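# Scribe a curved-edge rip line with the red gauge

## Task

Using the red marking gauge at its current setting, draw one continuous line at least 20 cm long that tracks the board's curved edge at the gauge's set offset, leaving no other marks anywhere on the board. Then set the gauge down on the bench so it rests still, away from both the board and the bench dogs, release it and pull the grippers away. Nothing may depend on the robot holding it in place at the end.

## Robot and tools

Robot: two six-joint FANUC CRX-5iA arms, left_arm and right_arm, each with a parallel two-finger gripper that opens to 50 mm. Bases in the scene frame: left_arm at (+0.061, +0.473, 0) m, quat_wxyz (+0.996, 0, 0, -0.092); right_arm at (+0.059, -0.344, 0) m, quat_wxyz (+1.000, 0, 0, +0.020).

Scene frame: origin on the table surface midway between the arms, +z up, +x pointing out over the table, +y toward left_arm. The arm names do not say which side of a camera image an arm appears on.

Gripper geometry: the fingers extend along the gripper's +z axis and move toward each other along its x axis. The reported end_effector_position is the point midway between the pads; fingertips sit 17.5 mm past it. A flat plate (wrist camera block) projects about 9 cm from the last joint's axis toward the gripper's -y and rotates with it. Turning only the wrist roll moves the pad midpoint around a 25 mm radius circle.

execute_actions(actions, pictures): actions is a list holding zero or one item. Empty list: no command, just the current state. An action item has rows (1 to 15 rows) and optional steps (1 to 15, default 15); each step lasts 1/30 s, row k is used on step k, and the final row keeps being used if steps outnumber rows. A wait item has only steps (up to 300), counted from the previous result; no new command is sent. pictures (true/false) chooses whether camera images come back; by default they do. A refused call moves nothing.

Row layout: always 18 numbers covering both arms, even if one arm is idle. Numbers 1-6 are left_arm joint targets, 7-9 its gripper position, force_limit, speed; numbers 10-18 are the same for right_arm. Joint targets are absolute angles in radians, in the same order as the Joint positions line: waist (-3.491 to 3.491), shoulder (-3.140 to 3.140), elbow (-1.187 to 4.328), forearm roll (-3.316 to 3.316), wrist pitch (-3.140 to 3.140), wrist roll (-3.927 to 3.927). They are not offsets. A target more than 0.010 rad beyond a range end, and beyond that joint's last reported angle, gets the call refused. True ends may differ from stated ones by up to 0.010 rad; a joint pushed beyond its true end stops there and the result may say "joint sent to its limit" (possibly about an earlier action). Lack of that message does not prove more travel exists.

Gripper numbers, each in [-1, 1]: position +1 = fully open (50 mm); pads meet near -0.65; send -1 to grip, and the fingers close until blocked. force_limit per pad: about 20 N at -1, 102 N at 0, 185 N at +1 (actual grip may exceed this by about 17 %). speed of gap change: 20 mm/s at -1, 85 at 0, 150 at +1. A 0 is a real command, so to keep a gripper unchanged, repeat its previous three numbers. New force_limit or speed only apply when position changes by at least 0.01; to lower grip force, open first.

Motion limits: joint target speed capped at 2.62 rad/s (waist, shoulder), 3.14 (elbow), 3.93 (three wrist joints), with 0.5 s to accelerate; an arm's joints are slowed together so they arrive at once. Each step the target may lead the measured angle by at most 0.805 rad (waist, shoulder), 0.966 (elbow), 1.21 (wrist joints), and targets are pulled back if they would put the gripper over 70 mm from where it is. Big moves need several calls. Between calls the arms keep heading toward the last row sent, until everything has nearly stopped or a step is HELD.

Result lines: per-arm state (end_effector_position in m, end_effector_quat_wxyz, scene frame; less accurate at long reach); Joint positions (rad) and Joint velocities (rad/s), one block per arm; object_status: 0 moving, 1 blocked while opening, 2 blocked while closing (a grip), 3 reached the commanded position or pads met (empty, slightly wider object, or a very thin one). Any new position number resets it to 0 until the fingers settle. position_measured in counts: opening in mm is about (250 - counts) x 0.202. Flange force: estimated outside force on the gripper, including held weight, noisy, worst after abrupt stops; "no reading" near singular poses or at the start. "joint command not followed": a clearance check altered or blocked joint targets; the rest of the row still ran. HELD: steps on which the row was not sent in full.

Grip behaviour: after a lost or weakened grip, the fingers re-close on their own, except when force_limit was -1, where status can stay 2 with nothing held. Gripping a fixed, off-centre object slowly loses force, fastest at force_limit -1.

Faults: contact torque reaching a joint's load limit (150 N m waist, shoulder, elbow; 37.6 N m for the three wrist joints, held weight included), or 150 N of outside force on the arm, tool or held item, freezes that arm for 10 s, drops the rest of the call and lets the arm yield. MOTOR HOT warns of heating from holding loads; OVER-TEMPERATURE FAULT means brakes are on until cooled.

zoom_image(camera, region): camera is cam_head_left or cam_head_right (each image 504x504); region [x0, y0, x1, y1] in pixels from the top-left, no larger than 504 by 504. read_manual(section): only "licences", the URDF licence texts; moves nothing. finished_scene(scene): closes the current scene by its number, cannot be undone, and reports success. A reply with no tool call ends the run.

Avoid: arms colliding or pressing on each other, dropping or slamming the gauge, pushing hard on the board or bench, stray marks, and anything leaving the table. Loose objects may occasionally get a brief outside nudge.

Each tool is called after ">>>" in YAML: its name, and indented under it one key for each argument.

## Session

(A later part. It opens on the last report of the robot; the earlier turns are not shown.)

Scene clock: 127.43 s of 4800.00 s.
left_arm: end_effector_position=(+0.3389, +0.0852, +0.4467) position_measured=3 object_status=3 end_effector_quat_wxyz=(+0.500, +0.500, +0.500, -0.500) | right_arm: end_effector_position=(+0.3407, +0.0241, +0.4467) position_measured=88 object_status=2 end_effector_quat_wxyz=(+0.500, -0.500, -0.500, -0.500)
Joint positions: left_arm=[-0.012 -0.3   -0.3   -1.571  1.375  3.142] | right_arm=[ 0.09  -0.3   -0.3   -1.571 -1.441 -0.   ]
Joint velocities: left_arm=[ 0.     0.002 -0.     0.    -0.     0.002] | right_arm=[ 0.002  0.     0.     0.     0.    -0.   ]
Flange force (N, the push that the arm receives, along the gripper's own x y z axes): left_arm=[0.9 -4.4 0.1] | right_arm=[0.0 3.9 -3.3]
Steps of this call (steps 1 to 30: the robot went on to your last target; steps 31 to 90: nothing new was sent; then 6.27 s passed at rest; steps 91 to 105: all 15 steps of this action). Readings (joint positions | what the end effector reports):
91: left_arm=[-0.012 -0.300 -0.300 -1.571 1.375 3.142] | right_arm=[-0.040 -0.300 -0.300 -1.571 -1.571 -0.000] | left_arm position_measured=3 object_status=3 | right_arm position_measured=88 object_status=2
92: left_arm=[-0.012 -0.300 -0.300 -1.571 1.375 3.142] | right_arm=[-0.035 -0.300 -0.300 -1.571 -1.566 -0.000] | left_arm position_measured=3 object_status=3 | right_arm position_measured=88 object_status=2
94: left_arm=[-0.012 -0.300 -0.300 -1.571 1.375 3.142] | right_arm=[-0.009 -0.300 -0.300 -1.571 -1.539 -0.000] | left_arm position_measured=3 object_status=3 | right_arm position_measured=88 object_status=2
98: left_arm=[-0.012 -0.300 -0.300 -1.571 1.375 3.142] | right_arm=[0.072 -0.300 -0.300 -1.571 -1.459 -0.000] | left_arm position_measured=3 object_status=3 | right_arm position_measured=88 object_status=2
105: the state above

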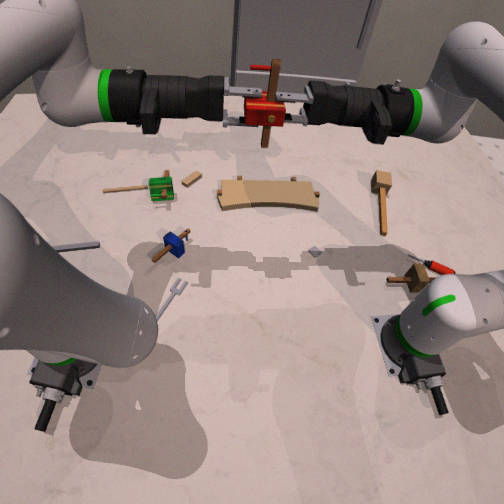

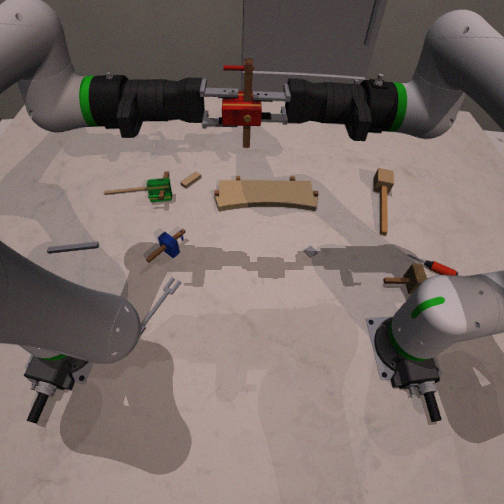

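>>> execute_actions:
  actions:
    - {"rows":[[-0.0115,-0.3,-0.3,-1.5708,1.3753,3.1416,-1,-0.3,-0.6,0.09,-0.3,-0.3,-1.5708,-1.4408,0,-1,0,-0.3]]}
  pictures: false

>>> execute_actions:
  actions:
    - {"steps":10}
  pictures: false

Scene clock: 136.47 s of 4800.00 s.
left_arm: end_effector_position=(+0.3389, +0.0851, +0.4469) position_measured=85 object_status=0 end_effector_quat_wxyz=(+0.500, +0.500, +0.500, -0.500) | right_arm: end_effector_position=(+0.3407, +0.0241, +0.4464) position_measured=88 object_status=2 end_effector_quat_wxyz=(+0.500, -0.500, -0.500, -0.500)
Joint positions: left_arm=[-0.012 -0.3   -0.3   -1.57   1.375  3.142] | right_arm=[ 0.09  -0.3   -0.3   -1.57  -1.441 -0.   ]
Joint velocities: left_arm=[ 0.    -0.    -0.001 -0.001  0.     0.001] | right_arm=[ 0.    -0.     0.     0.001 -0.002 -0.001]
Flange force (N, the push that the arm receives, along the gripper's own x y z axes): left_arm=[-19.5 -1.1 -1.5] | right_arm=[-20.3 0.8 -3.4]
Steps of this call (steps 1 to 15: the robot went on to your last target; steps 16 to 90: nothing new was sent; then 5.53 s passed at rest; steps 91 to 105: all 15 steps of this action). Readings (joint positions | what the end effector reports):
91: left_arm=[-0.012 -0.300 -0.300 -1.571 1.375 3.142] | right_arm=[0.090 -0.300 -0.300 -1.571 -1.441 -0.000] | left_arm position_measured=9 object_status=0 | right_arm position_measured=88 object_status=2
92: left_arm=[-0.012 -0.300 -0.300 -1.571 1.375 3.142] | right_arm=[0.090 -0.300 -0.300 -1.571 -1.441 -0.000] | left_arm position_measured=16 object_status=0 | right_arm position_measured=88 object_status=2
94: left_arm=[-0.012 -0.300 -0.300 -1.571 1.375 3.142] | right_arm=[0.090 -0.300 -0.300 -1.571 -1.441 -0.000] | left_arm position_measured=32 object_status=0 | right_arm position_measured=88 object_status=2
98: left_arm=[-0.012 -0.300 -0.300 -1.571 1.375 3.142] | right_arm=[0.090 -0.300 -0.300 -1.571 -1.441 -0.000] | left_arm position_measured=62 object_status=0 | right_arm position_measured=88 object_status=2
105: the state above

Scene clock: 136.80 s of 4800.00 s.
left_arm: end_effector_position=(+0.3389, +0.0852, +0.4467) position_measured=85 object_status=2 end_effector_quat_wxyz=(+0.500, +0.500, +0.500, -0.500) | right_arm: end_effector_position=(+0.3407, +0.0242, +0.4466) position_measured=88 object_status=2 end_effector_quat_wxyz=(+0.500, -0.500, -0.500, -0.500)
Joint positions: left_arm=[-0.012 -0.3   -0.3   -1.571  1.375  3.142] | right_arm=[ 0.09  -0.3   -0.3   -1.571 -1.441 -0.   ]
Joint velocities: left_arm=[ 0.    -0.001 -0.001  0.001 -0.     0.   ] | right_arm=[ 0.    -0.     0.    -0.    -0.001  0.   ]
Flange force (N, the push that the arm receives, along the gripper's own x y z axes): left_arm=[-26.0 -2.9 -3.6] | right_arm=[-27.2 1.3 -6.4]
Steps of this call (steps 1 to 10: the robot went on to your last target). Readings (joint positions | what the end effector reports):
1: left_arm=[-0.012 -0.300 -0.300 -1.570 1.375 3.142] | right_arm=[0.090 -0.300 -0.300 -1.570 -1.441 -0.000] | left_arm position_measured=85 object_status=0 | right_arm position_measured=88 object_status=2
2: left_arm=[-0.011 -0.300 -0.300 -1.570 1.375 3.142] | right_arm=[0.090 -0.300 -0.300 -1.570 -1.441 -0.000] | left_arm position_measured=85 object_status=0 | right_arm position_measured=88 object_status=2
4: left_arm=[-0.012 -0.300 -0.300 -1.571 1.375 3.142] | right_arm=[0.090 -0.300 -0.300 -1.571 -1.441 -0.000] | left_arm position_measured=85 object_status=2 | right_arm position_measured=88 object_status=2
8: left_arm=[-0.011 -0.300 -0.300 -1.571 1.375 3.142] | right_arm=[0.090 -0.300 -0.300 -1.571 -1.441 -0.000] | left_arm position_measured=85 object_status=2 | right_arm position_measured=88 object_status=2
10: the state above

>>> execute_actions:
  actions:
    - {"rows":[[-0.0115,-0.3,-0.3,-1.5708,1.3753,3.1416,-1,-0.3,-0.6,0.09,-0.3,-0.3,-1.5708,-1.4408,0,1,0,-0.3]]}
  pictures: false

>>> execute_actions:
  actions:
    - {"rows":[[-0.0115,-0.3,-0.3,-1.5708,1.3753,3.1416,-0.98,0.1,-0.6,-0.2,-0.3,-0.3,-1.5708,-1.7308,0,1,0,-0.3]]}
  pictures: false

>>> execute_actions:
  actions:
    - {"rows":[[-0.1,0,0.1,0,-1.67,2.3,-0.98,0.1,-0.6,-1.0,-0.3,-0.3,-1.5708,-1.2,0,1,0,-0.3]]}
  pictures: false

>>> execute_actions:
  actions:
    - {"steps":85}

>>> execute_actions:
  actions:
    - {"rows":[[-0.451,0.4252,0.1171,0,-1.2627,2.2057,-0.98,0.1,-0.6,-1.0,-0.3,-0.3,-1.5708,-1.2,0,1,0,-0.3]]}
  pictures: false

>>> execute_actions:
  actions:
    - {"steps":25}

>>> zoom_image:
  camera: "cam_head_left"
  region: [195,160,325,250]

Scene clock: 154.53 s of 4800.00 s.
left_arm: end_effector_position=(+0.3389, +0.0852, +0.4467) position_measured=85 object_status=2 end_effector_quat_wxyz=(+0.500, +0.500, +0.500, -0.500) | right_arm: end_effector_position=(+0.3407, +0.0242, +0.4468) position_measured=3 object_status=3 end_effector_quat_wxyz=(+0.500, -0.500, -0.500, -0.500)
Joint positions: left_arm=[-0.012 -0.3   -0.3   -1.571  1.375  3.142] | right_arm=[ 0.09  -0.3   -0.3   -1.571 -1.441 -0.   ]
Joint velocities: left_arm=[ 0.     0.001 -0.001  0.    -0.    -0.001] | right_arm=[ 0.    -0.     0.     0.    -0.     0.001]
Flange force (N, the push that the arm receives, along the gripper's own x y z axes): left_arm=[2.9 -3.2 0.0] | right_arm=[2.3 3.1 -1.6]
Steps of this call (steps 1 to 15: the robot went on to your last target; steps 16 to 90: nothing new was sent; then 14.23 s passed at rest; steps 91 to 105: all 15 steps of this action). Readings (joint positions | what the end effector reports):
91: left_arm=[-0.012 -0.300 -0.300 -1.571 1.375 3.142] | right_arm=[0.090 -0.300 -0.300 -1.571 -1.441 -0.000] | left_arm position_measured=85 object_status=2 | right_arm position_measured=80 object_status=0
92: left_arm=[-0.012 -0.300 -0.300 -1.571 1.375 3.142] | right_arm=[0.090 -0.300 -0.300 -1.571 -1.441 0.000] | left_arm position_measured=85 object_status=2 | right_arm position_measured=69 object_status=0
94: left_arm=[-0.012 -0.300 -0.300 -1.572 1.375 3.142] | right_arm=[0.090 -0.300 -0.300 -1.572 -1.441 -0.000] | left_arm position_measured=85 object_status=2 | right_arm position_measured=48 object_status=0
98: left_arm=[-0.012 -0.300 -0.300 -1.571 1.375 3.142] | right_arm=[0.090 -0.300 -0.300 -1.572 -1.441 -0.000] | left_arm position_measured=85 object_status=2 | right_arm position_measured=5 object_status=0
105: the state above

Scene clock: 155.03 s of 4800.00 s.
left_arm: end_effector_position=(+0.3389, +0.0852, +0.4467) position_measured=87 object_status=2 end_effector_quat_wxyz=(+0.500, +0.500, +0.500, -0.500) | right_arm: end_effector_position=(+0.3395, -0.0646, +0.4467) position_measured=3 object_status=3 end_effector_quat_wxyz=(+0.500, -0.500, -0.500, -0.500)
Joint positions: left_arm=[-0.012 -0.3   -0.3   -1.571  1.375  3.142] | right_arm=[-0.199 -0.3   -0.3   -1.571 -1.729 -0.   ]
Joint velocities: left_arm=[-0.    -0.001 -0.    -0.    -0.     0.001] | right_arm=[-0.055  0.     0.     0.001 -0.055  0.   ]
Flange force (N, the push that the arm receives, along the gripper's own x y z axes): left_arm=[1.7 -2.2 -1.3] | right_arm=[2.9 -1.2 -14.7]
Steps of this call (steps 1 to 15: all 15 steps of this action). Readings (joint positions | what the end effector reports):
1: left_arm=[-0.012 -0.300 -0.300 -1.571 1.375 3.142] | right_arm=[0.090 -0.300 -0.300 -1.571 -1.441 0.000] | left_arm position_measured=87 object_status=0 | right_arm position_measured=3 object_status=3
2: left_arm=[-0.012 -0.300 -0.300 -1.571 1.375 3.142] | right_arm=[0.085 -0.300 -0.300 -1.571 -1.445 0.000] | left_arm position_measured=87 object_status=0 | right_arm position_measured=3 object_status=3
4: left_arm=[-0.012 -0.300 -0.300 -1.571 1.375 3.142] | right_arm=[0.059 -0.300 -0.300 -1.571 -1.473 0.000] | left_arm position_measured=87 object_status=0 | right_arm position_measured=3 object_status=3
8: left_arm=[-0.012 -0.300 -0.300 -1.571 1.375 3.142] | right_arm=[-0.062 -0.300 -0.300 -1.571 -1.593 -0.000] | left_arm position_measured=87 object_status=2 | right_arm position_measured=3 object_status=3
15: the state above

Scene clock: 155.53 s of 4800.00 s.
left_arm: end_effector_position=(+0.4703, +0.0529, +0.5746) position_measured=87 object_status=2 end_effector_quat_wxyz=(+0.676, +0.349, +0.473, -0.445) | right_arm: end_effector_position=(+0.4648, -0.1723, +0.4467) position_measured=3 object_status=3 end_effector_quat_wxyz=(-0.370, +0.603, +0.370, +0.603)
Joint positions: left_arm=[-0.035 -0.221 -0.195 -1.217  1.022  2.921] | right_arm=[-0.482 -0.3   -0.3   -1.571 -1.543  0.   ]
Joint velocities: left_arm=[-0.047  0.167  0.22   0.859 -0.859 -0.466] | right_arm=[-0.645  0.    -0.     0.     0.422  0.   ]
Flange force (N, the push that the arm receives, along the gripper's own x y z axes): left_arm=[-0.7 -3.7 5.2] | right_arm=[1.5 5.1 -6.0]
Steps of this call (steps 1 to 15: all 15 steps of this action). Readings (joint positions | what the end effector reports):
1: left_arm=[-0.012 -0.300 -0.300 -1.570 1.375 3.141] | right_arm=[-0.200 -0.300 -0.300 -1.571 -1.730 -0.000] | left_arm position_measured=87 object_status=2 | right_arm position_measured=3 object_status=3
2: left_arm=[-0.012 -0.298 -0.297 -1.563 1.367 3.136] | right_arm=[-0.205 -0.300 -0.300 -1.571 -1.727 -0.000] | left_arm position_measured=87 object_status=2 | right_arm position_measured=3 object_status=3
4: left_arm=[-0.015 -0.288 -0.284 -1.523 1.327 3.108] | right_arm=[-0.232 -0.300 -0.300 -1.571 -1.708 -0.000] | left_arm position_measured=87 object_status=2 | right_arm position_measured=3 object_status=3
8: left_arm=[-0.023 -0.262 -0.249 -1.413 1.217 3.035] | right_arm=[-0.327 -0.300 -0.300 -1.571 -1.646 -0.000] | left_arm position_measured=87 object_status=2 | right_arm position_measured=3 object_status=3
15: the state above

Scene clock: 158.37 s of 4800.00 s.
left_arm: end_effector_position=(+0.4463, +0.2058, +0.3099) position_measured=87 object_status=2 end_effector_quat_wxyz=(+0.000, -0.221, +0.975, -0.000) | right_arm: end_effector_position=(+0.5491, -0.4947, +0.4467) position_measured=3 object_status=3 end_effector_quat_wxyz=(-0.085, +0.702, +0.085, +0.702)
Joint positions: left_arm=[-0.1   0.    0.1  -0.   -1.67  2.3 ] | right_arm=[-1.    -0.3   -0.3   -1.571 -1.2    0.   ]
Joint velocities: left_arm=[-0.     0.     0.     0.001 -0.    -0.   ] | right_arm=[-0.     0.    -0.001 -0.    -0.     0.001]
Flange force (N, the push that the arm receives, along the gripper's own x y z axes): left_arm=[1.5 2.9 4.4] | right_arm=[2.2 2.7 -0.2]
Steps of this call (steps 1 to 85: the robot went on to your last target). Readings (joint positions | what the end effector reports):
1: left_arm=[-0.036 -0.216 -0.188 -1.188 0.992 2.905] | right_arm=[-0.504 -0.300 -0.300 -1.571 -1.528 -0.000] | left_arm position_measured=87 object_status=2 | right_arm position_measured=3 object_status=3
2: left_arm=[-0.038 -0.210 -0.180 -1.158 0.962 2.890] | right_arm=[-0.525 -0.300 -0.300 -1.571 -1.514 0.000] | left_arm position_measured=87 object_status=2 | right_arm position_measured=3 object_status=3
4: left_arm=[-0.041 -0.199 -0.166 -1.097 0.901 2.859] | right_arm=[-0.568 -0.300 -0.300 -1.571 -1.486 0.000] | left_arm position_measured=87 object_status=2 | right_arm position_measured=3 object_status=3
8: left_arm=[-0.048 -0.177 -0.136 -0.977 0.767 2.797] | right_arm=[-0.653 -0.300 -0.300 -1.571 -1.430 0.000] | left_arm position_measured=87 object_status=2 | right_arm position_measured=3 object_status=3
85: the state above

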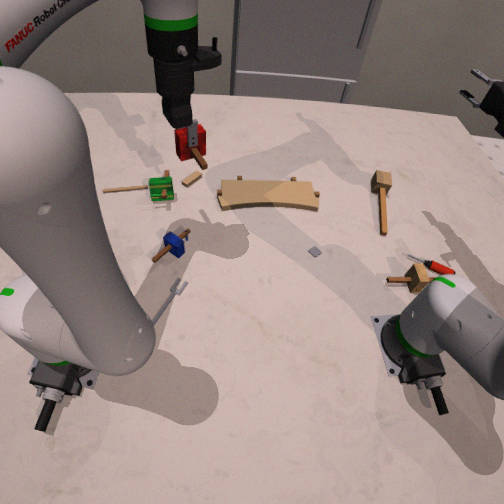

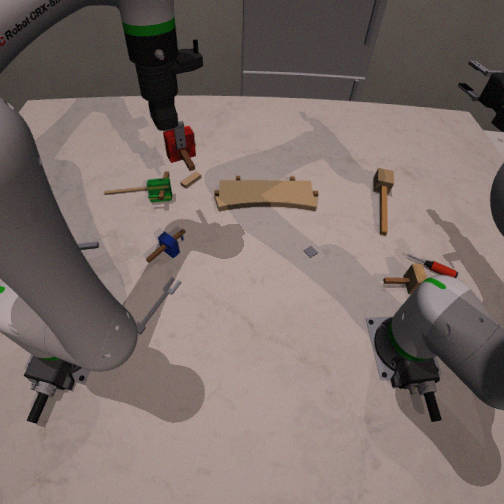

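Scene clock: 158.87 s of 4800.00 s.
left_arm: end_effector_position=(+0.4693, +0.0817, +0.1904) position_measured=87 object_status=2 end_effector_quat_wxyz=(+0.000, -0.088, +0.996, -0.000) | right_arm: end_effector_position=(+0.5491, -0.4947, +0.4467) position_measured=3 object_status=3 end_effector_quat_wxyz=(-0.085, +0.702, +0.085, +0.702)
Joint positions: left_arm=[-0.313  0.258  0.11   0.    -1.423  2.243] | right_arm=[-1.    -0.3   -0.3   -1.571 -1.2   -0.   ]
Joint velocities: left_arm=[-0.475  0.574  0.023  0.     0.547 -0.129] | right_arm=[ 0.    -0.    -0.     0.     0.     0.001]
Flange force (N, the push that the arm receives, along the gripper's own x y z axes): left_arm=[-3.0 -1.1 1.2] | right_arm=[1.3 4.0 -1.0]
Steps of this call (steps 1 to 15: all 15 steps of this action). Readings (joint positions | what the end effector reports):
1: left_arm=[-0.101 0.001 0.100 -0.000 -1.670 2.300] | right_arm=[-1.000 -0.300 -0.300 -1.571 -1.200 0.000] | left_arm position_measured=87 object_status=2 | right_arm position_measured=3 object_status=3
2: left_arm=[-0.104 0.005 0.100 0.000 -1.665 2.299] | right_arm=[-1.000 -0.300 -0.300 -1.571 -1.200 -0.000] | left_arm position_measured=87 object_status=2 | right_arm position_measured=3 object_status=3
4: left_arm=[-0.126 0.031 0.101 0.000 -1.638 2.293] | right_arm=[-1.000 -0.300 -0.300 -1.571 -1.200 -0.000] | left_arm position_measured=87 object_status=2 | right_arm position_measured=3 object_status=3
8: left_arm=[-0.198 0.118 0.105 0.000 -1.556 2.274] | right_arm=[-1.000 -0.300 -0.300 -1.571 -1.200 -0.000] | left_arm position_measured=87 object_status=2 | right_arm position_measured=3 object_status=3
15: the state above

Scene clock: 159.70 s of 4800.00 s.
left_arm: end_effector_position=(+0.4498, +0.0000, +0.1001) position_measured=87 object_status=2 end_effector_quat_wxyz=(+0.000, +0.000, +1.000, -0.000) | right_arm: end_effector_position=(+0.5491, -0.4947, +0.4467) position_measured=3 object_status=3 end_effector_quat_wxyz=(-0.085, +0.702, +0.085, +0.702)
Joint positions: left_arm=[-0.451  0.425  0.117  0.    -1.263  2.206] | right_arm=[-1.    -0.3   -0.3   -1.571 -1.2   -0.   ]
Joint velocities: left_arm=[-0.     0.001  0.001 -0.    -0.    -0.001] | right_arm=[ 0.    -0.     0.    -0.001 -0.001  0.002]
Flange force (N, the push that the arm receives, along the gripper's own x y z axes): left_arm=[4.0 3.0 2.3] | right_arm=[1.3 2.3 0.0]
Steps of this call (steps 1 to 25: the robot went on to your last target). Readings (joint positions | what the end effector reports):
1: left_arm=[-0.329 0.277 0.111 0.000 -1.404 2.239] | right_arm=[-1.000 -0.300 -0.300 -1.571 -1.200 -0.000] | left_arm position_measured=87 object_status=2 | right_arm position_measured=3 object_status=3
2: left_arm=[-0.345 0.296 0.112 0.000 -1.386 2.234] | right_arm=[-1.000 -0.300 -0.300 -1.571 -1.200 -0.000] | left_arm position_measured=87 object_status=2 | right_arm position_measured=3 object_status=3
4: left_arm=[-0.376 0.335 0.113 0.000 -1.349 2.226] | right_arm=[-1.000 -0.300 -0.300 -1.571 -1.200 0.000] | left_arm position_measured=87 object_status=2 | right_arm position_measured=3 object_status=3
8: left_arm=[-0.433 0.403 0.116 0.000 -1.284 2.211] | right_arm=[-1.000 -0.300 -0.300 -1.571 -1.200 0.000] | left_arm position_measured=87 object_status=2 | right_arm position_measured=3 object_status=3
25: the state above

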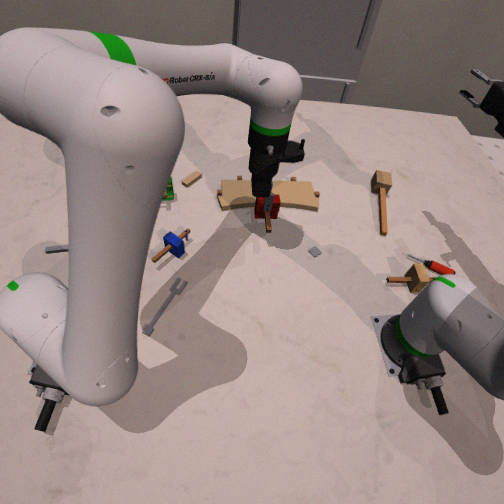

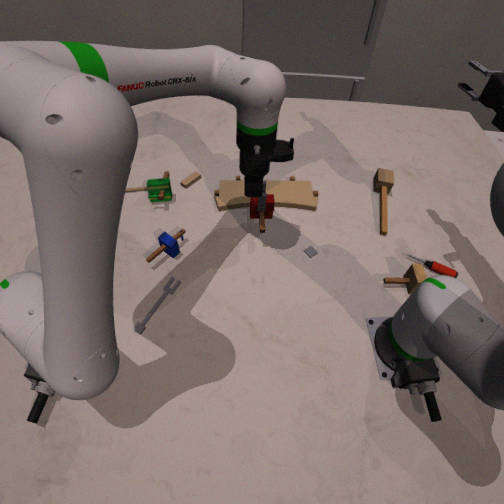

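Region (195, 160, 325, 250) of cam_head_left's 504x504 image, scaled by 3.877, with more detail than that image has; it fills the top 349 rows of this view, and the rest is white.

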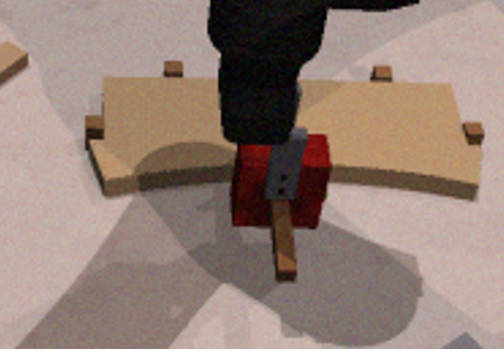

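>>> execute_actions:
  actions:
    - {"rows":[[-0.5494,0.7494,0.5596,0,-1.3809,2.1282,-0.98,0.1,-0.6,-1.0,-0.3,-0.3,-1.5708,-1.2,0,1,0,-0.3]]}
  pictures: false

>>> execute_actions:
  actions:
    - {"steps":12}

>>> zoom_image:
  camera: "cam_head_left"
  region: [255,165,335,235]

>>> execute_actions:
  actions:
    - {"rows":[[-0.5475,0.7529,0.5654,0,-1.3832,2.1263,-0.98,0.1,-0.6,-1.0,-0.3,-0.3,-1.5708,-1.2,0,1,0,-0.3]],"steps":10}
  pictures: false

Scene clock: 180.93 s of 4800.00 s.
left_arm: end_effector_position=(+0.4893, -0.1101, +0.0785) position_measured=87 object_status=2 end_effector_quat_wxyz=(-0.000, +0.082, +0.997, +0.000) | right_arm: end_effector_position=(+0.5491, -0.4947, +0.4467) position_measured=3 object_status=3 end_effector_quat_wxyz=(-0.085, +0.702, +0.085, +0.702)
Joint positions: left_arm=[-0.543  0.728  0.53  -0.    -1.373  2.133] | right_arm=[-1.    -0.3   -0.3   -1.571 -1.2   -0.   ]
Joint velocities: left_arm=[-0.118  0.388  0.53   0.001 -0.141 -0.092] | right_arm=[ 0.    -0.    -0.    -0.    -0.002  0.   ]
Flange force (N, the push that the arm receives, along the gripper's own x y z axes): left_arm=[-15.9 -23.3 6.4] | right_arm=[1.7 4.0 0.2]
Steps of this call (steps 1 to 15: the robot went on to your last target; steps 16 to 90: nothing new was sent; then 17.73 s passed at rest; steps 91 to 105: all 15 steps of this action). Readings (joint positions | what the end effector reports):
91: left_arm=[-0.451 0.426 0.118 -0.000 -1.263 2.206] | right_arm=[-1.000 -0.300 -0.300 -1.571 -1.200 0.000] | left_arm position_measured=87 object_status=2 | right_arm position_measured=3 object_status=3
92: left_arm=[-0.452 0.430 0.123 -0.000 -1.264 2.205] | right_arm=[-1.000 -0.300 -0.300 -1.571 -1.200 -0.000] | left_arm position_measured=87 object_status=2 | right_arm position_measured=3 object_status=3
94: left_arm=[-0.459 0.453 0.155 -0.000 -1.273 2.199] | right_arm=[-1.000 -0.300 -0.300 -1.571 -1.200 -0.000] | left_arm position_measured=87 object_status=2 | right_arm position_measured=3 object_status=3
98: left_arm=[-0.491 0.557 0.297 -0.000 -1.311 2.174] | right_arm=[-1.000 -0.300 -0.300 -1.571 -1.200 -0.000] | left_arm position_measured=87 object_status=2 | right_arm position_measured=3 object_status=3
105: the state above

Scene clock: 181.33 s of 4800.00 s.
left_arm: end_effector_position=(+0.4907, -0.1177, +0.0760) position_measured=87 object_status=2 end_effector_quat_wxyz=(+0.000, +0.088, +0.996, -0.000) | right_arm: end_effector_position=(+0.5491, -0.4947, +0.4467) position_measured=3 object_status=3 end_effector_quat_wxyz=(-0.085, +0.702, +0.085, +0.702)
Joint positions: left_arm=[-0.549  0.749  0.56  -0.    -1.381  2.128] | right_arm=[-1.    -0.3   -0.3   -1.571 -1.2   -0.   ]
Joint velocities: left_arm=[-0.     0.001  0.     0.     0.    -0.001] | right_arm=[-0.     0.     0.     0.     0.001  0.002]
Flange force (N, the push that the arm receives, along the gripper's own x y z axes): left_arm=[-0.3 -1.0 1.3] | right_arm=[2.0 2.0 -0.4]
Steps of this call (steps 1 to 12: the robot went on to your last target). Readings (joint positions | what the end effector reports):
1: left_arm=[-0.546 0.739 0.545 -0.000 -1.377 2.131] | right_arm=[-1.000 -0.300 -0.300 -1.571 -1.200 0.000] | left_arm position_measured=87 object_status=2 | right_arm position_measured=3 object_status=3
2: left_arm=[-0.548 0.746 0.554 -0.000 -1.379 2.129] | right_arm=[-1.000 -0.300 -0.300 -1.571 -1.200 -0.000] | left_arm position_measured=87 object_status=2 | right_arm position_measured=3 object_status=3
4: left_arm=[-0.549 0.749 0.559 -0.000 -1.381 2.128] | right_arm=[-1.000 -0.300 -0.300 -1.571 -1.200 -0.000] | left_arm position_measured=87 object_status=2 | right_arm position_measured=3 object_status=3
8: left_arm=[-0.549 0.749 0.559 -0.000 -1.381 2.128] | right_arm=[-1.000 -0.300 -0.300 -1.571 -1.200 0.000] | left_arm position_measured=87 object_status=2 | right_arm position_measured=3 object_status=3
12: the state above

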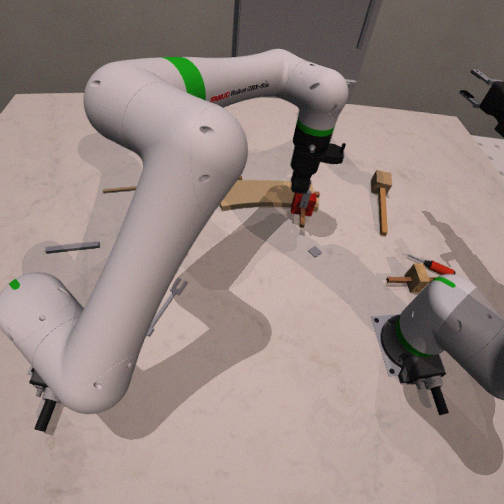

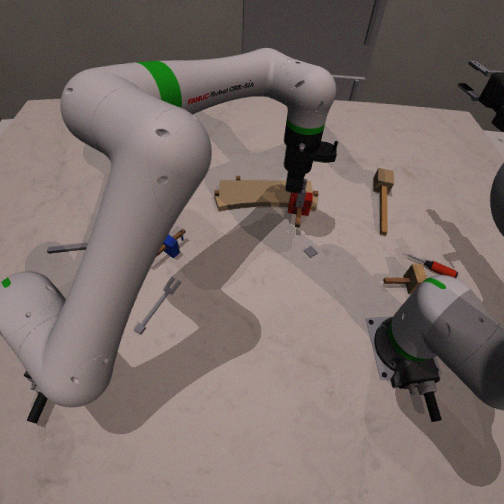

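Region (255, 165, 335, 235) of cam_head_left's 504x504 image, scaled by 6.300, with more detail than that image has; it fills the top 441 rows of this view, and the rest is white.

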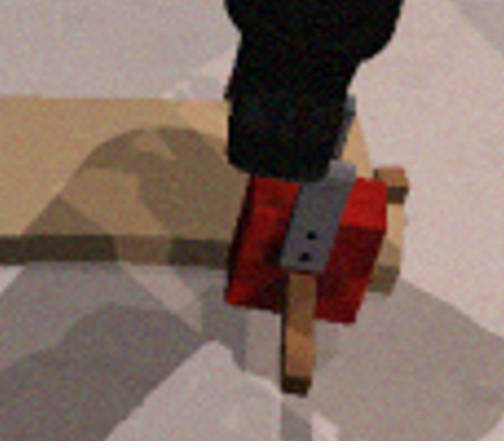

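Scene clock: 181.67 s of 4800.00 s.
left_arm: end_effector_position=(+0.4927, -0.1177, +0.0760) position_measured=87 object_status=2 end_effector_quat_wxyz=(+0.000, +0.088, +0.996, +0.000) | right_arm: end_effector_position=(+0.5491, -0.4947, +0.4467) position_measured=3 object_status=3 end_effector_quat_wxyz=(-0.085, +0.702, +0.085, +0.702)
Joint positions: left_arm=[-0.548  0.753  0.565 -0.    -1.383  2.126] | right_arm=[-1.    -0.3   -0.3   -1.571 -1.2   -0.   ]
Joint velocities: left_arm=[ 0.001  0.001  0.    -0.    -0.     0.002] | right_arm=[ 0.     0.    -0.    -0.001  0.     0.   ]
Flange force (N, the push that the arm receives, along the gripper's own x y z axes): left_arm=[3.8 2.0 3.1] | right_arm=[2.1 3.0 0.8]
Steps of this call (steps 1 to 10: all 10 steps of this action). Readings (joint positions | what the end effector reports):
1: left_arm=[-0.549 0.750 0.560 -0.000 -1.381 2.128] | right_arm=[-1.000 -0.300 -0.300 -1.571 -1.200 -0.000] | left_arm position_measured=87 object_status=2 | right_arm position_measured=3 object_status=3
2: left_arm=[-0.549 0.751 0.562 -0.000 -1.382 2.127] | right_arm=[-1.000 -0.300 -0.300 -1.571 -1.200 -0.000] | left_arm position_measured=87 object_status=2 | right_arm position_measured=3 object_status=3
4: left_arm=[-0.548 0.752 0.564 -0.000 -1.383 2.127] | right_arm=[-1.000 -0.300 -0.300 -1.571 -1.200 -0.000] | left_arm position_measured=87 object_status=2 | right_arm position_measured=3 object_status=3
8: left_arm=[-0.548 0.753 0.565 -0.000 -1.383 2.126] | right_arm=[-1.000 -0.300 -0.300 -1.571 -1.200 -0.000] | left_arm position_measured=87 object_status=2 | right_arm position_measured=3 object_status=3
10: the state above

>>> execute_actions:
  actions:
    - {"rows":[[-0.5456,0.7564,0.5712,0,-1.3855,2.1244,-0.98,0.1,-0.6,-1.0,-0.3,-0.3,-1.5708,-1.2,0,1,0,-0.3]],"steps":10}
  pictures: false

>>> execute_actions:
  actions:
    - {"rows":[[-0.5442,0.759,0.5756,0,-1.3873,2.123,-0.98,0.1,-0.6,-1.0,-0.3,-0.3,-1.5708,-1.2,0,1,0,-0.3]],"steps":10}
  pictures: false

>>> execute_actions:
  actions:
    - {"rows":[[-0.5442,0.759,0.5756,0,-1.3873,2.093,-0.98,0.1,-0.6,-1.0,-0.3,-0.3,-1.5708,-1.2,0,1,0,-0.3]],"steps":10}
  pictures: false

>>> execute_actions:
  actions:
    - {"rows":[[-0.5442,0.759,0.5756,0,-1.3873,2.153,-0.98,0.1,-0.6,-1.0,-0.3,-0.3,-1.5708,-1.2,0,1,0,-0.3]],"steps":12}
  pictures: false

Scene clock: 192.37 s of 4800.00 s.
left_arm: end_effector_position=(+0.4947, -0.1177, +0.0760) position_measured=87 object_status=2 end_effector_quat_wxyz=(+0.000, +0.088, +0.996, -0.000) | right_arm: end_effector_position=(+0.5491, -0.4947, +0.4467) position_measured=3 object_status=3 end_effector_quat_wxyz=(-0.085, +0.702, +0.085, +0.702)
Joint positions: left_arm=[-0.546  0.756  0.571  0.    -1.385  2.124] | right_arm=[-1.    -0.3   -0.3   -1.571 -1.2    0.   ]
Joint velocities: left_arm=[ 0.001  0.    -0.     0.    -0.    -0.003] | right_arm=[-0.    -0.    -0.     0.001 -0.     0.001]
Flange force (N, the push that the arm receives, along the gripper's own x y z axes): left_arm=[3.6 2.1 1.9] | right_arm=[1.4 3.6 -1.7]
Steps of this call (steps 1 to 15: the robot went on to your last target; steps 16 to 90: nothing new was sent; then 7.37 s passed at rest; steps 91 to 100: all 10 steps of this action). Readings (joint positions | what the end effector reports):
91: left_arm=[-0.547 0.753 0.566 0.000 -1.383 2.126] | right_arm=[-1.000 -0.300 -0.300 -1.571 -1.200 -0.000] | left_arm position_measured=87 object_status=2 | right_arm position_measured=3 object_status=3
92: left_arm=[-0.547 0.754 0.568 0.000 -1.384 2.126] | right_arm=[-1.000 -0.300 -0.300 -1.571 -1.200 -0.000] | left_arm position_measured=87 object_status=2 | right_arm position_measured=3 object_status=3
94: left_arm=[-0.546 0.756 0.570 0.000 -1.385 2.125] | right_arm=[-1.000 -0.300 -0.300 -1.571 -1.200 -0.000] | left_arm position_measured=87 object_status=2 | right_arm position_measured=3 object_status=3
98: left_arm=[-0.546 0.756 0.571 0.000 -1.385 2.124] | right_arm=[-1.000 -0.300 -0.300 -1.571 -1.200 0.000] | left_arm position_measured=87 object_status=2 | right_arm position_measured=3 object_status=3
100: the state above

Scene clock: 192.70 s of 4800.00 s.
left_arm: end_effector_position=(+0.4961, -0.1177, +0.0760) position_measured=87 object_status=2 end_effector_quat_wxyz=(-0.000, +0.088, +0.996, -0.000) | right_arm: end_effector_position=(+0.5491, -0.4947, +0.4467) position_measured=3 object_status=3 end_effector_quat_wxyz=(-0.085, +0.702, +0.085, +0.702)
Joint positions: left_arm=[-0.544  0.759  0.576  0.    -1.387  2.123] | right_arm=[-1.    -0.3   -0.3   -1.571 -1.2    0.   ]
Joint velocities: left_arm=[-0.002 -0.001  0.003 -0.     0.    -0.   ] | right_arm=[-0.    -0.    -0.001  0.     0.001 -0.   ]
Flange force (N, the push that the arm receives, along the gripper's own x y z axes): left_arm=[18.3 4.0 -0.7] | right_arm=[1.3 3.0 -0.9]
Steps of this call (steps 1 to 10: all 10 steps of this action). Readings (joint positions | what the end effector reports):
1: left_arm=[-0.546 0.757 0.572 0.000 -1.386 2.124] | right_arm=[-1.000 -0.300 -0.300 -1.571 -1.200 -0.000] | left_arm position_measured=87 object_status=2 | right_arm position_measured=3 object_status=3
2: left_arm=[-0.545 0.757 0.573 0.000 -1.386 2.124] | right_arm=[-1.000 -0.300 -0.300 -1.571 -1.200 0.000] | left_arm position_measured=87 object_status=2 | right_arm position_measured=3 object_status=3
4: left_arm=[-0.545 0.758 0.575 0.000 -1.387 2.123] | right_arm=[-1.000 -0.300 -0.300 -1.571 -1.200 -0.000] | left_arm position_measured=87 object_status=2 | right_arm position_measured=3 object_status=3
8: left_arm=[-0.544 0.759 0.575 0.000 -1.387 2.123] | right_arm=[-1.000 -0.300 -0.300 -1.571 -1.200 -0.000] | left_arm position_measured=87 object_status=2 | right_arm position_measured=3 object_status=3
10: the state above

Scene clock: 193.03 s of 4800.00 s.
left_arm: end_effector_position=(+0.4954, -0.1175, +0.0760) position_measured=87 object_status=2 end_effector_quat_wxyz=(-0.000, +0.103, +0.995, +0.000) | right_arm: end_effector_position=(+0.5491, -0.4947, +0.4467) position_measured=3 object_status=3 end_effector_quat_wxyz=(-0.085, +0.702, +0.085, +0.702)
Joint positions: left_arm=[-0.544  0.759  0.576  0.    -1.387  2.093] | right_arm=[-1.    -0.3   -0.3   -1.571 -1.2   -0.   ]
Joint velocities: left_arm=[-0.001  0.001  0.001  0.     0.    -0.006] | right_arm=[-0.     0.001 -0.001 -0.001 -0.001 -0.   ]
Flange force (N, the push that the arm receives, along the gripper's own x y z axes): left_arm=[16.3 6.6 -1.1] | right_arm=[1.3 4.6 -1.0]
Steps of this call (steps 1 to 10: all 10 steps of this action). Readings (joint positions | what the end effector reports):
1: left_arm=[-0.544 0.759 0.576 0.000 -1.387 2.122] | right_arm=[-1.000 -0.300 -0.300 -1.571 -1.200 0.000] | left_arm position_measured=87 object_status=2 | right_arm position_measured=3 object_status=3
2: left_arm=[-0.544 0.759 0.576 0.000 -1.387 2.115] | right_arm=[-1.000 -0.300 -0.300 -1.571 -1.200 -0.000] | left_arm position_measured=87 object_status=2 | right_arm position_measured=3 object_status=3
4: left_arm=[-0.544 0.759 0.576 0.000 -1.387 2.101] | right_arm=[-1.000 -0.300 -0.300 -1.571 -1.200 -0.000] | left_arm position_measured=87 object_status=2 | right_arm position_measured=3 object_status=3
8: left_arm=[-0.544 0.759 0.576 0.000 -1.387 2.094] | right_arm=[-1.000 -0.300 -0.300 -1.571 -1.200 -0.000] | left_arm position_measured=87 object_status=2 | right_arm position_measured=3 object_status=3
10: the state above

Scene clock: 193.43 s of 4800.00 s.
left_arm: end_effector_position=(+0.4970, -0.1179, +0.0761) position_measured=87 object_status=2 end_effector_quat_wxyz=(+0.000, +0.073, +0.997, -0.000) | right_arm: end_effector_position=(+0.5491, -0.4947, +0.4467) position_measured=3 object_status=3 end_effector_quat_wxyz=(-0.085, +0.702, +0.085, +0.702)
Joint positions: left_arm=[-0.544  0.759  0.576  0.    -1.387  2.153] | right_arm=[-1.    -0.3   -0.3   -1.571 -1.2   -0.   ]
Joint velocities: left_arm=[ 0.001 -0.001 -0.     0.001 -0.002  0.004] | right_arm=[-0.    -0.    -0.001 -0.001  0.    -0.   ]
Flange force (N, the push that the arm receives, along the gripper's own x y z axes): left_arm=[16.2 -3.1 0.5] | right_arm=[1.3 3.4 -1.2]
Steps of this call (steps 1 to 12: all 12 steps of this action). Readings (joint positions | what the end effector reports):
1: left_arm=[-0.544 0.759 0.576 0.000 -1.387 2.093] | right_arm=[-1.000 -0.300 -0.300 -1.571 -1.200 -0.000] | left_arm position_measured=87 object_status=2 | right_arm position_measured=3 object_status=3
2: left_arm=[-0.544 0.759 0.576 0.000 -1.387 2.099] | right_arm=[-1.000 -0.300 -0.300 -1.571 -1.200 0.000] | left_arm position_measured=87 object_status=2 | right_arm position_measured=3 object_status=3
4: left_arm=[-0.544 0.759 0.576 0.000 -1.387 2.129] | right_arm=[-1.000 -0.300 -0.300 -1.571 -1.200 0.000] | left_arm position_measured=87 object_status=2 | right_arm position_measured=3 object_status=3
8: left_arm=[-0.544 0.759 0.576 0.000 -1.387 2.151] | right_arm=[-1.000 -0.300 -0.300 -1.571 -1.200 0.000] | left_arm position_measured=87 object_status=2 | right_arm position_measured=3 object_status=3
12: the state above

>>> execute_actions:
  actions:
    - {"rows":[[-0.5444,0.7598,0.5721,0,-1.3831,2.1232,-0.98,0.1,-0.6,-1.0,-0.3,-0.3,-1.5708,-1.2,0,1,0,-0.3]],"steps":12}
  pictures: false

>>> execute_actions:
  actions:
    - {"rows":[[-0.5444,0.7606,0.5699,0,-1.3801,2.1232,-0.98,0.1,-0.6,-1.0,-0.3,-0.3,-1.5708,-1.2,0,1,0,-0.3]],"steps":10}
  pictures: false

>>> execute_actions:
  actions:
    - {"rows":[[-0.5444,0.7611,0.5684,0,-1.3781,2.1232,-0.98,0.1,-0.6,-1.0,-0.3,-0.3,-1.5708,-1.2,0,1,0,-0.3]],"steps":10}
  pictures: false

Scene clock: 210.57 s of 4800.00 s.
left_arm: end_effector_position=(+0.4960, -0.1177, +0.0740) position_measured=87 object_status=2 end_effector_quat_wxyz=(+0.000, +0.088, +0.996, +0.000) | right_arm: end_effector_position=(+0.5491, -0.4947, +0.4467) position_measured=3 object_status=3 end_effector_quat_wxyz=(-0.085, +0.702, +0.085, +0.702)
Joint positions: left_arm=[-0.544  0.76   0.572 -0.    -1.383  2.123] | right_arm=[-1.    -0.3   -0.3   -1.571 -1.2    0.   ]
Joint velocities: left_arm=[-0.001  0.    -0.    -0.     0.    -0.001] | right_arm=[ 0.    -0.     0.     0.001  0.001 -0.002]
Flange force (N, the push that the arm receives, along the gripper's own x y z axes): left_arm=[14.6 3.7 -1.2] | right_arm=[1.5 3.5 -1.0]
Steps of this call (steps 1 to 15: the robot went on to your last target; steps 16 to 90: nothing new was sent; then 13.73 s passed at rest; steps 91 to 102: all 12 steps of this action). Readings (joint positions | what the end effector reports):
91: left_arm=[-0.544 0.759 0.575 -0.000 -1.387 2.153] | right_arm=[-1.000 -0.300 -0.300 -1.571 -1.200 -0.000] | left_arm position_measured=87 object_status=2 | right_arm position_measured=3 object_status=3
92: left_arm=[-0.544 0.759 0.575 -0.000 -1.387 2.146] | right_arm=[-1.000 -0.300 -0.300 -1.571 -1.200 0.000] | left_arm position_measured=87 object_status=2 | right_arm position_measured=3 object_status=3
94: left_arm=[-0.544 0.759 0.573 -0.000 -1.384 2.131] | right_arm=[-1.000 -0.300 -0.300 -1.571 -1.200 0.000] | left_arm position_measured=87 object_status=2 | right_arm position_measured=3 object_status=3
98: left_arm=[-0.544 0.760 0.572 -0.000 -1.383 2.124] | right_arm=[-1.000 -0.300 -0.300 -1.571 -1.200 0.000] | left_arm position_measured=87 object_status=2 | right_arm position_measured=3 object_status=3
102: the state above

Scene clock: 210.90 s of 4800.00 s.
left_arm: end_effector_position=(+0.4960, -0.1177, +0.0725) position_measured=87 object_status=2 end_effector_quat_wxyz=(+0.000, +0.088, +0.996, +0.000) | right_arm: end_effector_position=(+0.5491, -0.4947, +0.4467) position_measured=3 object_status=3 end_effector_quat_wxyz=(-0.085, +0.702, +0.085, +0.702)
Joint positions: left_arm=[-0.544  0.761  0.57  -0.    -1.38   2.123] | right_arm=[-1.    -0.3   -0.3   -1.571 -1.2   -0.   ]
Joint velocities: left_arm=[ 0.001 -0.001 -0.001  0.002  0.001  0.001] | right_arm=[ 0.     0.     0.    -0.     0.001 -0.   ]
Flange force (N, the push that the arm receives, along the gripper's own x y z axes): left_arm=[12.0 2.3 -1.2] | right_arm=[2.0 4.9 -0.4]
Steps of this call (steps 1 to 10: all 10 steps of this action). Readings (joint positions | what the end effector reports):
1: left_arm=[-0.544 0.760 0.572 -0.000 -1.383 2.123] | right_arm=[-1.000 -0.300 -0.300 -1.571 -1.200 0.000] | left_arm position_measured=87 object_status=2 | right_arm position_measured=3 object_status=3
2: left_arm=[-0.544 0.760 0.571 -0.000 -1.382 2.123] | right_arm=[-1.000 -0.300 -0.300 -1.571 -1.200 0.000] | left_arm position_measured=87 object_status=2 | right_arm position_measured=3 object_status=3
4: left_arm=[-0.544 0.760 0.570 -0.000 -1.381 2.123] | right_arm=[-1.000 -0.300 -0.300 -1.571 -1.200 -0.000] | left_arm position_measured=87 object_status=2 | right_arm position_measured=3 object_status=3
8: left_arm=[-0.544 0.761 0.570 -0.000 -1.380 2.123] | right_arm=[-1.000 -0.300 -0.300 -1.571 -1.200 0.000] | left_arm position_measured=87 object_status=2 | right_arm position_measured=3 object_status=3
10: the state above

Scene clock: 211.23 s of 4800.00 s.
left_arm: end_effector_position=(+0.4959, -0.1177, +0.0715) position_measured=87 object_status=2 end_effector_quat_wxyz=(+0.000, +0.088, +0.996, +0.000) | right_arm: end_effector_position=(+0.5491, -0.4947, +0.4467) position_measured=3 object_status=3 end_effector_quat_wxyz=(-0.085, +0.702, +0.085, +0.702)
Joint positions: left_arm=[-0.544  0.761  0.568 -0.    -1.378  2.123] | right_arm=[-1.    -0.3   -0.3   -1.571 -1.2   -0.   ]
Joint velocities: left_arm=[-0.001 -0.001  0.001  0.001  0.     0.   ] | right_arm=[ 0.     0.     0.001 -0.     0.     0.001]
Flange force (N, the push that the arm receives, along the gripper's own x y z axes): left_arm=[12.1 4.0 0.2] | right_arm=[1.2 3.5 -0.4]
Steps of this call (steps 1 to 10: all 10 steps of this action). Readings (joint positions | what the end effector reports):
1: left_arm=[-0.544 0.761 0.570 -0.000 -1.380 2.123] | right_arm=[-1.000 -0.300 -0.300 -1.571 -1.200 -0.000] | left_arm position_measured=87 object_status=2 | right_arm position_measured=3 object_status=3
2: left_arm=[-0.544 0.761 0.569 -0.000 -1.379 2.123] | right_arm=[-1.000 -0.300 -0.300 -1.571 -1.200 -0.000] | left_arm position_measured=87 object_status=2 | right_arm position_measured=3 object_status=3
4: left_arm=[-0.544 0.761 0.569 -0.000 -1.379 2.123] | right_arm=[-1.000 -0.300 -0.300 -1.571 -1.200 -0.000] | left_arm position_measured=87 object_status=2 | right_arm position_measured=3 object_status=3
8: left_arm=[-0.544 0.761 0.568 -0.000 -1.378 2.123] | right_arm=[-1.000 -0.300 -0.300 -1.571 -1.200 0.000] | left_arm position_measured=87 object_status=2 | right_arm position_measured=3 object_status=3
10: the state above

>>> execute_actions:
  actions:
    - {"rows":[[-0.5444,0.7619,0.5662,0,-1.3751,2.1232,-0.98,0.1,-0.6,-1.0,-0.3,-0.3,-1.5708,-1.2,0,1,0,-0.3]],"steps":10}
  pictures: false

>>> execute_actions:
  actions:
    - {"rows":[[-0.5444,0.7625,0.5647,0,-1.373,2.1232,-0.98,0.1,-0.6,-1.0,-0.3,-0.3,-1.5708,-1.2,0,1,0,-0.3]],"steps":10}
  pictures: false

>>> execute_actions:
  actions:
    - {"rows":[[-0.5444,0.763,0.5632,0,-1.371,2.1232,-0.98,0.1,-0.6,-1.0,-0.3,-0.3,-1.5708,-1.2,0,1,0,-0.3]],"steps":10}
  pictures: false

Scene clock: 221.07 s of 4800.00 s.
left_arm: end_effector_position=(+0.4959, -0.1177, +0.0701) position_measured=87 object_status=2 end_effector_quat_wxyz=(-0.000, +0.088, +0.996, -0.000) | right_arm: end_effector_position=(+0.5491, -0.4947, +0.4467) position_measured=3 object_status=3 end_effector_quat_wxyz=(-0.085, +0.702, +0.085, +0.702)
Joint positions: left_arm=[-0.544  0.762  0.566  0.    -1.375  2.123] | right_arm=[-1.    -0.3   -0.3   -1.571 -1.2   -0.   ]
Joint velocities: left_arm=[ 0.    -0.001  0.     0.     0.001  0.001] | right_arm=[ 0.    -0.     0.     0.     0.002 -0.001]
Flange force (N, the push that the arm receives, along the gripper's own x y z axes): left_arm=[12.3 3.8 -0.1] | right_arm=[2.0 2.5 -1.6]
Steps of this call (steps 1 to 15: the robot went on to your last target; steps 16 to 90: nothing new was sent; then 6.50 s passed at rest; steps 91 to 100: all 10 steps of this action). Readings (joint positions | what the end effector reports):
91: left_arm=[-0.544 0.761 0.568 0.000 -1.378 2.123] | right_arm=[-1.000 -0.300 -0.300 -1.571 -1.200 0.000] | left_arm position_measured=87 object_status=2 | right_arm position_measured=3 object_status=3
92: left_arm=[-0.544 0.761 0.568 0.000 -1.377 2.123] | right_arm=[-1.000 -0.300 -0.300 -1.571 -1.200 -0.000] | left_arm position_measured=87 object_status=2 | right_arm position_measured=3 object_status=3
94: left_arm=[-0.544 0.762 0.567 0.000 -1.376 2.123] | right_arm=[-1.000 -0.300 -0.300 -1.571 -1.200 -0.000] | left_arm position_measured=87 object_status=2 | right_arm position_measured=3 object_status=3
98: left_arm=[-0.544 0.762 0.566 0.000 -1.375 2.123] | right_arm=[-1.000 -0.300 -0.300 -1.571 -1.200 -0.000] | left_arm position_measured=87 object_status=2 | right_arm position_measured=3 object_status=3
100: the state above

Scene clock: 221.40 s of 4800.00 s.
left_arm: end_effector_position=(+0.4959, -0.1177, +0.0690) position_measured=87 object_status=2 end_effector_quat_wxyz=(-0.000, +0.088, +0.996, -0.000) | right_arm: end_effector_position=(+0.5491, -0.4947, +0.4467) position_measured=3 object_status=3 end_effector_quat_wxyz=(-0.085, +0.702, +0.085, +0.702)
Joint positions: left_arm=[-0.544  0.762  0.565  0.    -1.373  2.123] | right_arm=[-1.    -0.3   -0.3   -1.571 -1.2   -0.   ]
Joint velocities: left_arm=[-0.001 -0.     0.     0.     0.    -0.001] | right_arm=[-0.     0.001 -0.     0.001  0.     0.   ]
Flange force (N, the push that the arm receives, along the gripper's own x y z axes): left_arm=[13.2 4.5 0.9] | right_arm=[2.1 5.1 -1.1]
Steps of this call (steps 1 to 10: all 10 steps of this action). Readings (joint positions | what the end effector reports):
1: left_arm=[-0.544 0.762 0.566 0.000 -1.375 2.123] | right_arm=[-1.000 -0.300 -0.300 -1.571 -1.200 -0.000] | left_arm position_measured=87 object_status=2 | right_arm position_measured=3 object_status=3
2: left_arm=[-0.544 0.762 0.566 0.000 -1.374 2.123] | right_arm=[-1.000 -0.300 -0.300 -1.571 -1.200 -0.000] | left_arm position_measured=87 object_status=2 | right_arm position_measured=3 object_status=3
4: left_arm=[-0.544 0.762 0.565 0.000 -1.373 2.123] | right_arm=[-1.000 -0.300 -0.300 -1.571 -1.200 -0.000] | left_arm position_measured=87 object_status=2 | right_arm position_measured=3 object_status=3
8: left_arm=[-0.544 0.762 0.565 0.000 -1.373 2.123] | right_arm=[-1.000 -0.300 -0.300 -1.571 -1.200 -0.000] | left_arm position_measured=87 object_status=2 | right_arm position_measured=3 object_status=3
10: the state above

Scene clock: 221.73 s of 4800.00 s.
left_arm: end_effector_position=(+0.4959, -0.1177, +0.0680) position_measured=87 object_status=2 end_effector_quat_wxyz=(-0.000, +0.088, +0.996, -0.000) | right_arm: end_effector_position=(+0.5491, -0.4947, +0.4467) position_measured=3 object_status=3 end_effector_quat_wxyz=(-0.085, +0.702, +0.085, +0.702)
Joint positions: left_arm=[-0.544  0.763  0.563  0.    -1.371  2.123] | right_arm=[-1.    -0.3   -0.3   -1.571 -1.2    0.   ]
Joint velocities: left_arm=[-0.002  0.001 -0.001 -0.     0.     0.   ] | right_arm=[ 0.     0.     0.    -0.    -0.    -0.001]
Flange force (N, the push that the arm receives, along the gripper's own x y z axes): left_arm=[13.6 5.8 0.4] | right_arm=[1.5 3.3 -0.9]
Steps of this call (steps 1 to 10: all 10 steps of this action). Readings (joint positions | what the end effector reports):
1: left_arm=[-0.544 0.763 0.565 0.000 -1.373 2.123] | right_arm=[-1.000 -0.300 -0.300 -1.571 -1.200 -0.000] | left_arm position_measured=87 object_status=2 | right_arm position_measured=3 object_status=3
2: left_arm=[-0.544 0.763 0.564 0.000 -1.372 2.123] | right_arm=[-1.000 -0.300 -0.300 -1.571 -1.200 0.000] | left_arm position_measured=87 object_status=2 | right_arm position_measured=3 object_status=3
4: left_arm=[-0.544 0.763 0.564 0.000 -1.371 2.123] | right_arm=[-1.000 -0.300 -0.300 -1.571 -1.200 -0.000] | left_arm position_measured=87 object_status=2 | right_arm position_measured=3 object_status=3
8: left_arm=[-0.544 0.763 0.563 0.000 -1.371 2.123] | right_arm=[-1.000 -0.300 -0.300 -1.571 -1.200 -0.000] | left_arm position_measured=87 object_status=2 | right_arm position_measured=3 object_status=3
10: the state above

>>> execute_actions:
  actions:
    - {"rows":[[-0.5444,0.7636,0.5618,0,-1.369,2.1232,-0.98,0.1,-0.6,-1.0,-0.3,-0.3,-1.5708,-1.2,0,1,0,-0.3]],"steps":10}
  pictures: false

>>> execute_actions:
  actions:
    - {"rows":[[-0.5444,0.7641,0.5603,0,-1.367,2.1232,-0.98,0.1,-0.6,-1.0,-0.3,-0.3,-1.5708,-1.2,0,1,0,-0.3]],"steps":10}
  pictures: false

Scene clock: 229.17 s of 4800.00 s.
left_arm: end_effector_position=(+0.4959, -0.1177, +0.0670) position_measured=87 object_status=2 end_effector_quat_wxyz=(+0.000, +0.088, +0.996, -0.000) | right_arm: end_effector_position=(+0.5491, -0.4947, +0.4467) position_measured=3 object_status=3 end_effector_quat_wxyz=(-0.085, +0.702, +0.085, +0.702)
Joint positions: left_arm=[-0.544  0.764  0.562 -0.    -1.369  2.123] | right_arm=[-1.    -0.3   -0.3   -1.571 -1.2   -0.   ]
Joint velocities: left_arm=[ 0.001  0.001  0.001  0.     0.    -0.001] | right_arm=[ 0.    -0.    -0.    -0.    -0.001  0.002]
Flange force (N, the push that the arm receives, along the gripper's own x y z axes): left_arm=[13.7 4.3 -4.8] | right_arm=[0.9 4.0 -0.6]
Steps of this call (steps 1 to 15: the robot went on to your last target; steps 16 to 90: nothing new was sent; then 4.10 s passed at rest; steps 91 to 100: all 10 steps of this action). Readings (joint positions | what the end effector reports):
91: left_arm=[-0.544 0.763 0.563 -0.000 -1.371 2.123] | right_arm=[-1.000 -0.300 -0.300 -1.571 -1.200 -0.000] | left_arm position_measured=87 object_status=2 | right_arm position_measured=3 object_status=3
92: left_arm=[-0.544 0.763 0.563 -0.000 -1.370 2.123] | right_arm=[-1.000 -0.300 -0.300 -1.571 -1.200 -0.000] | left_arm position_measured=87 object_status=2 | right_arm position_measured=3 object_status=3
94: left_arm=[-0.544 0.763 0.562 -0.000 -1.369 2.123] | right_arm=[-1.000 -0.300 -0.300 -1.571 -1.200 -0.000] | left_arm position_measured=87 object_status=2 | right_arm position_measured=3 object_status=3
98: left_arm=[-0.544 0.764 0.562 -0.000 -1.369 2.123] | right_arm=[-1.000 -0.300 -0.300 -1.571 -1.200 -0.000] | left_arm position_measured=87 object_status=2 | right_arm position_measured=3 object_status=3
100: the state above

Scene clock: 229.50 s of 4800.00 s.
left_arm: end_effector_position=(+0.4959, -0.1177, +0.0661) position_measured=87 object_status=2 end_effector_quat_wxyz=(+0.000, +0.088, +0.996, -0.000) | right_arm: end_effector_position=(+0.5491, -0.4947, +0.4467) position_measured=3 object_status=3 end_effector_quat_wxyz=(-0.085, +0.702, +0.085, +0.702)
Joint positions: left_arm=[-0.544  0.764  0.56  -0.    -1.367  2.123] | right_arm=[-1.    -0.3   -0.3   -1.571 -1.2    0.   ]
Joint velocities: left_arm=[0.001 0.    0.001 0.001 0.001 0.001] | right_arm=[-0.     0.    -0.    -0.    -0.     0.001]
Flange force (N, the push that the arm receives, along the gripper's own x y z axes): left_arm=[23.0 7.3 -27.0] | right_arm=[1.9 4.3 -1.0]
Steps of this call (steps 1 to 10: all 10 steps of this action). Readings (joint positions | what the end effector reports):
1: left_arm=[-0.544 0.764 0.562 -0.000 -1.369 2.123] | right_arm=[-1.000 -0.300 -0.300 -1.571 -1.200 -0.000] | left_arm position_measured=87 object_status=2 | right_arm position_measured=3 object_status=3
2: left_arm=[-0.544 0.764 0.561 -0.000 -1.368 2.123] | right_arm=[-1.000 -0.300 -0.300 -1.571 -1.200 0.000] | left_arm position_measured=87 object_status=2 | right_arm position_measured=3 object_status=3
4: left_arm=[-0.544 0.764 0.561 -0.000 -1.368 2.123] | right_arm=[-1.000 -0.300 -0.300 -1.571 -1.200 -0.000] | left_arm position_measured=87 object_status=2 | right_arm position_measured=3 object_status=3
8: left_arm=[-0.544 0.764 0.560 -0.000 -1.367 2.123] | right_arm=[-1.000 -0.300 -0.300 -1.571 -1.200 -0.000] | left_arm position_measured=87 object_status=2 | right_arm position_measured=3 object_status=3
10: the state above


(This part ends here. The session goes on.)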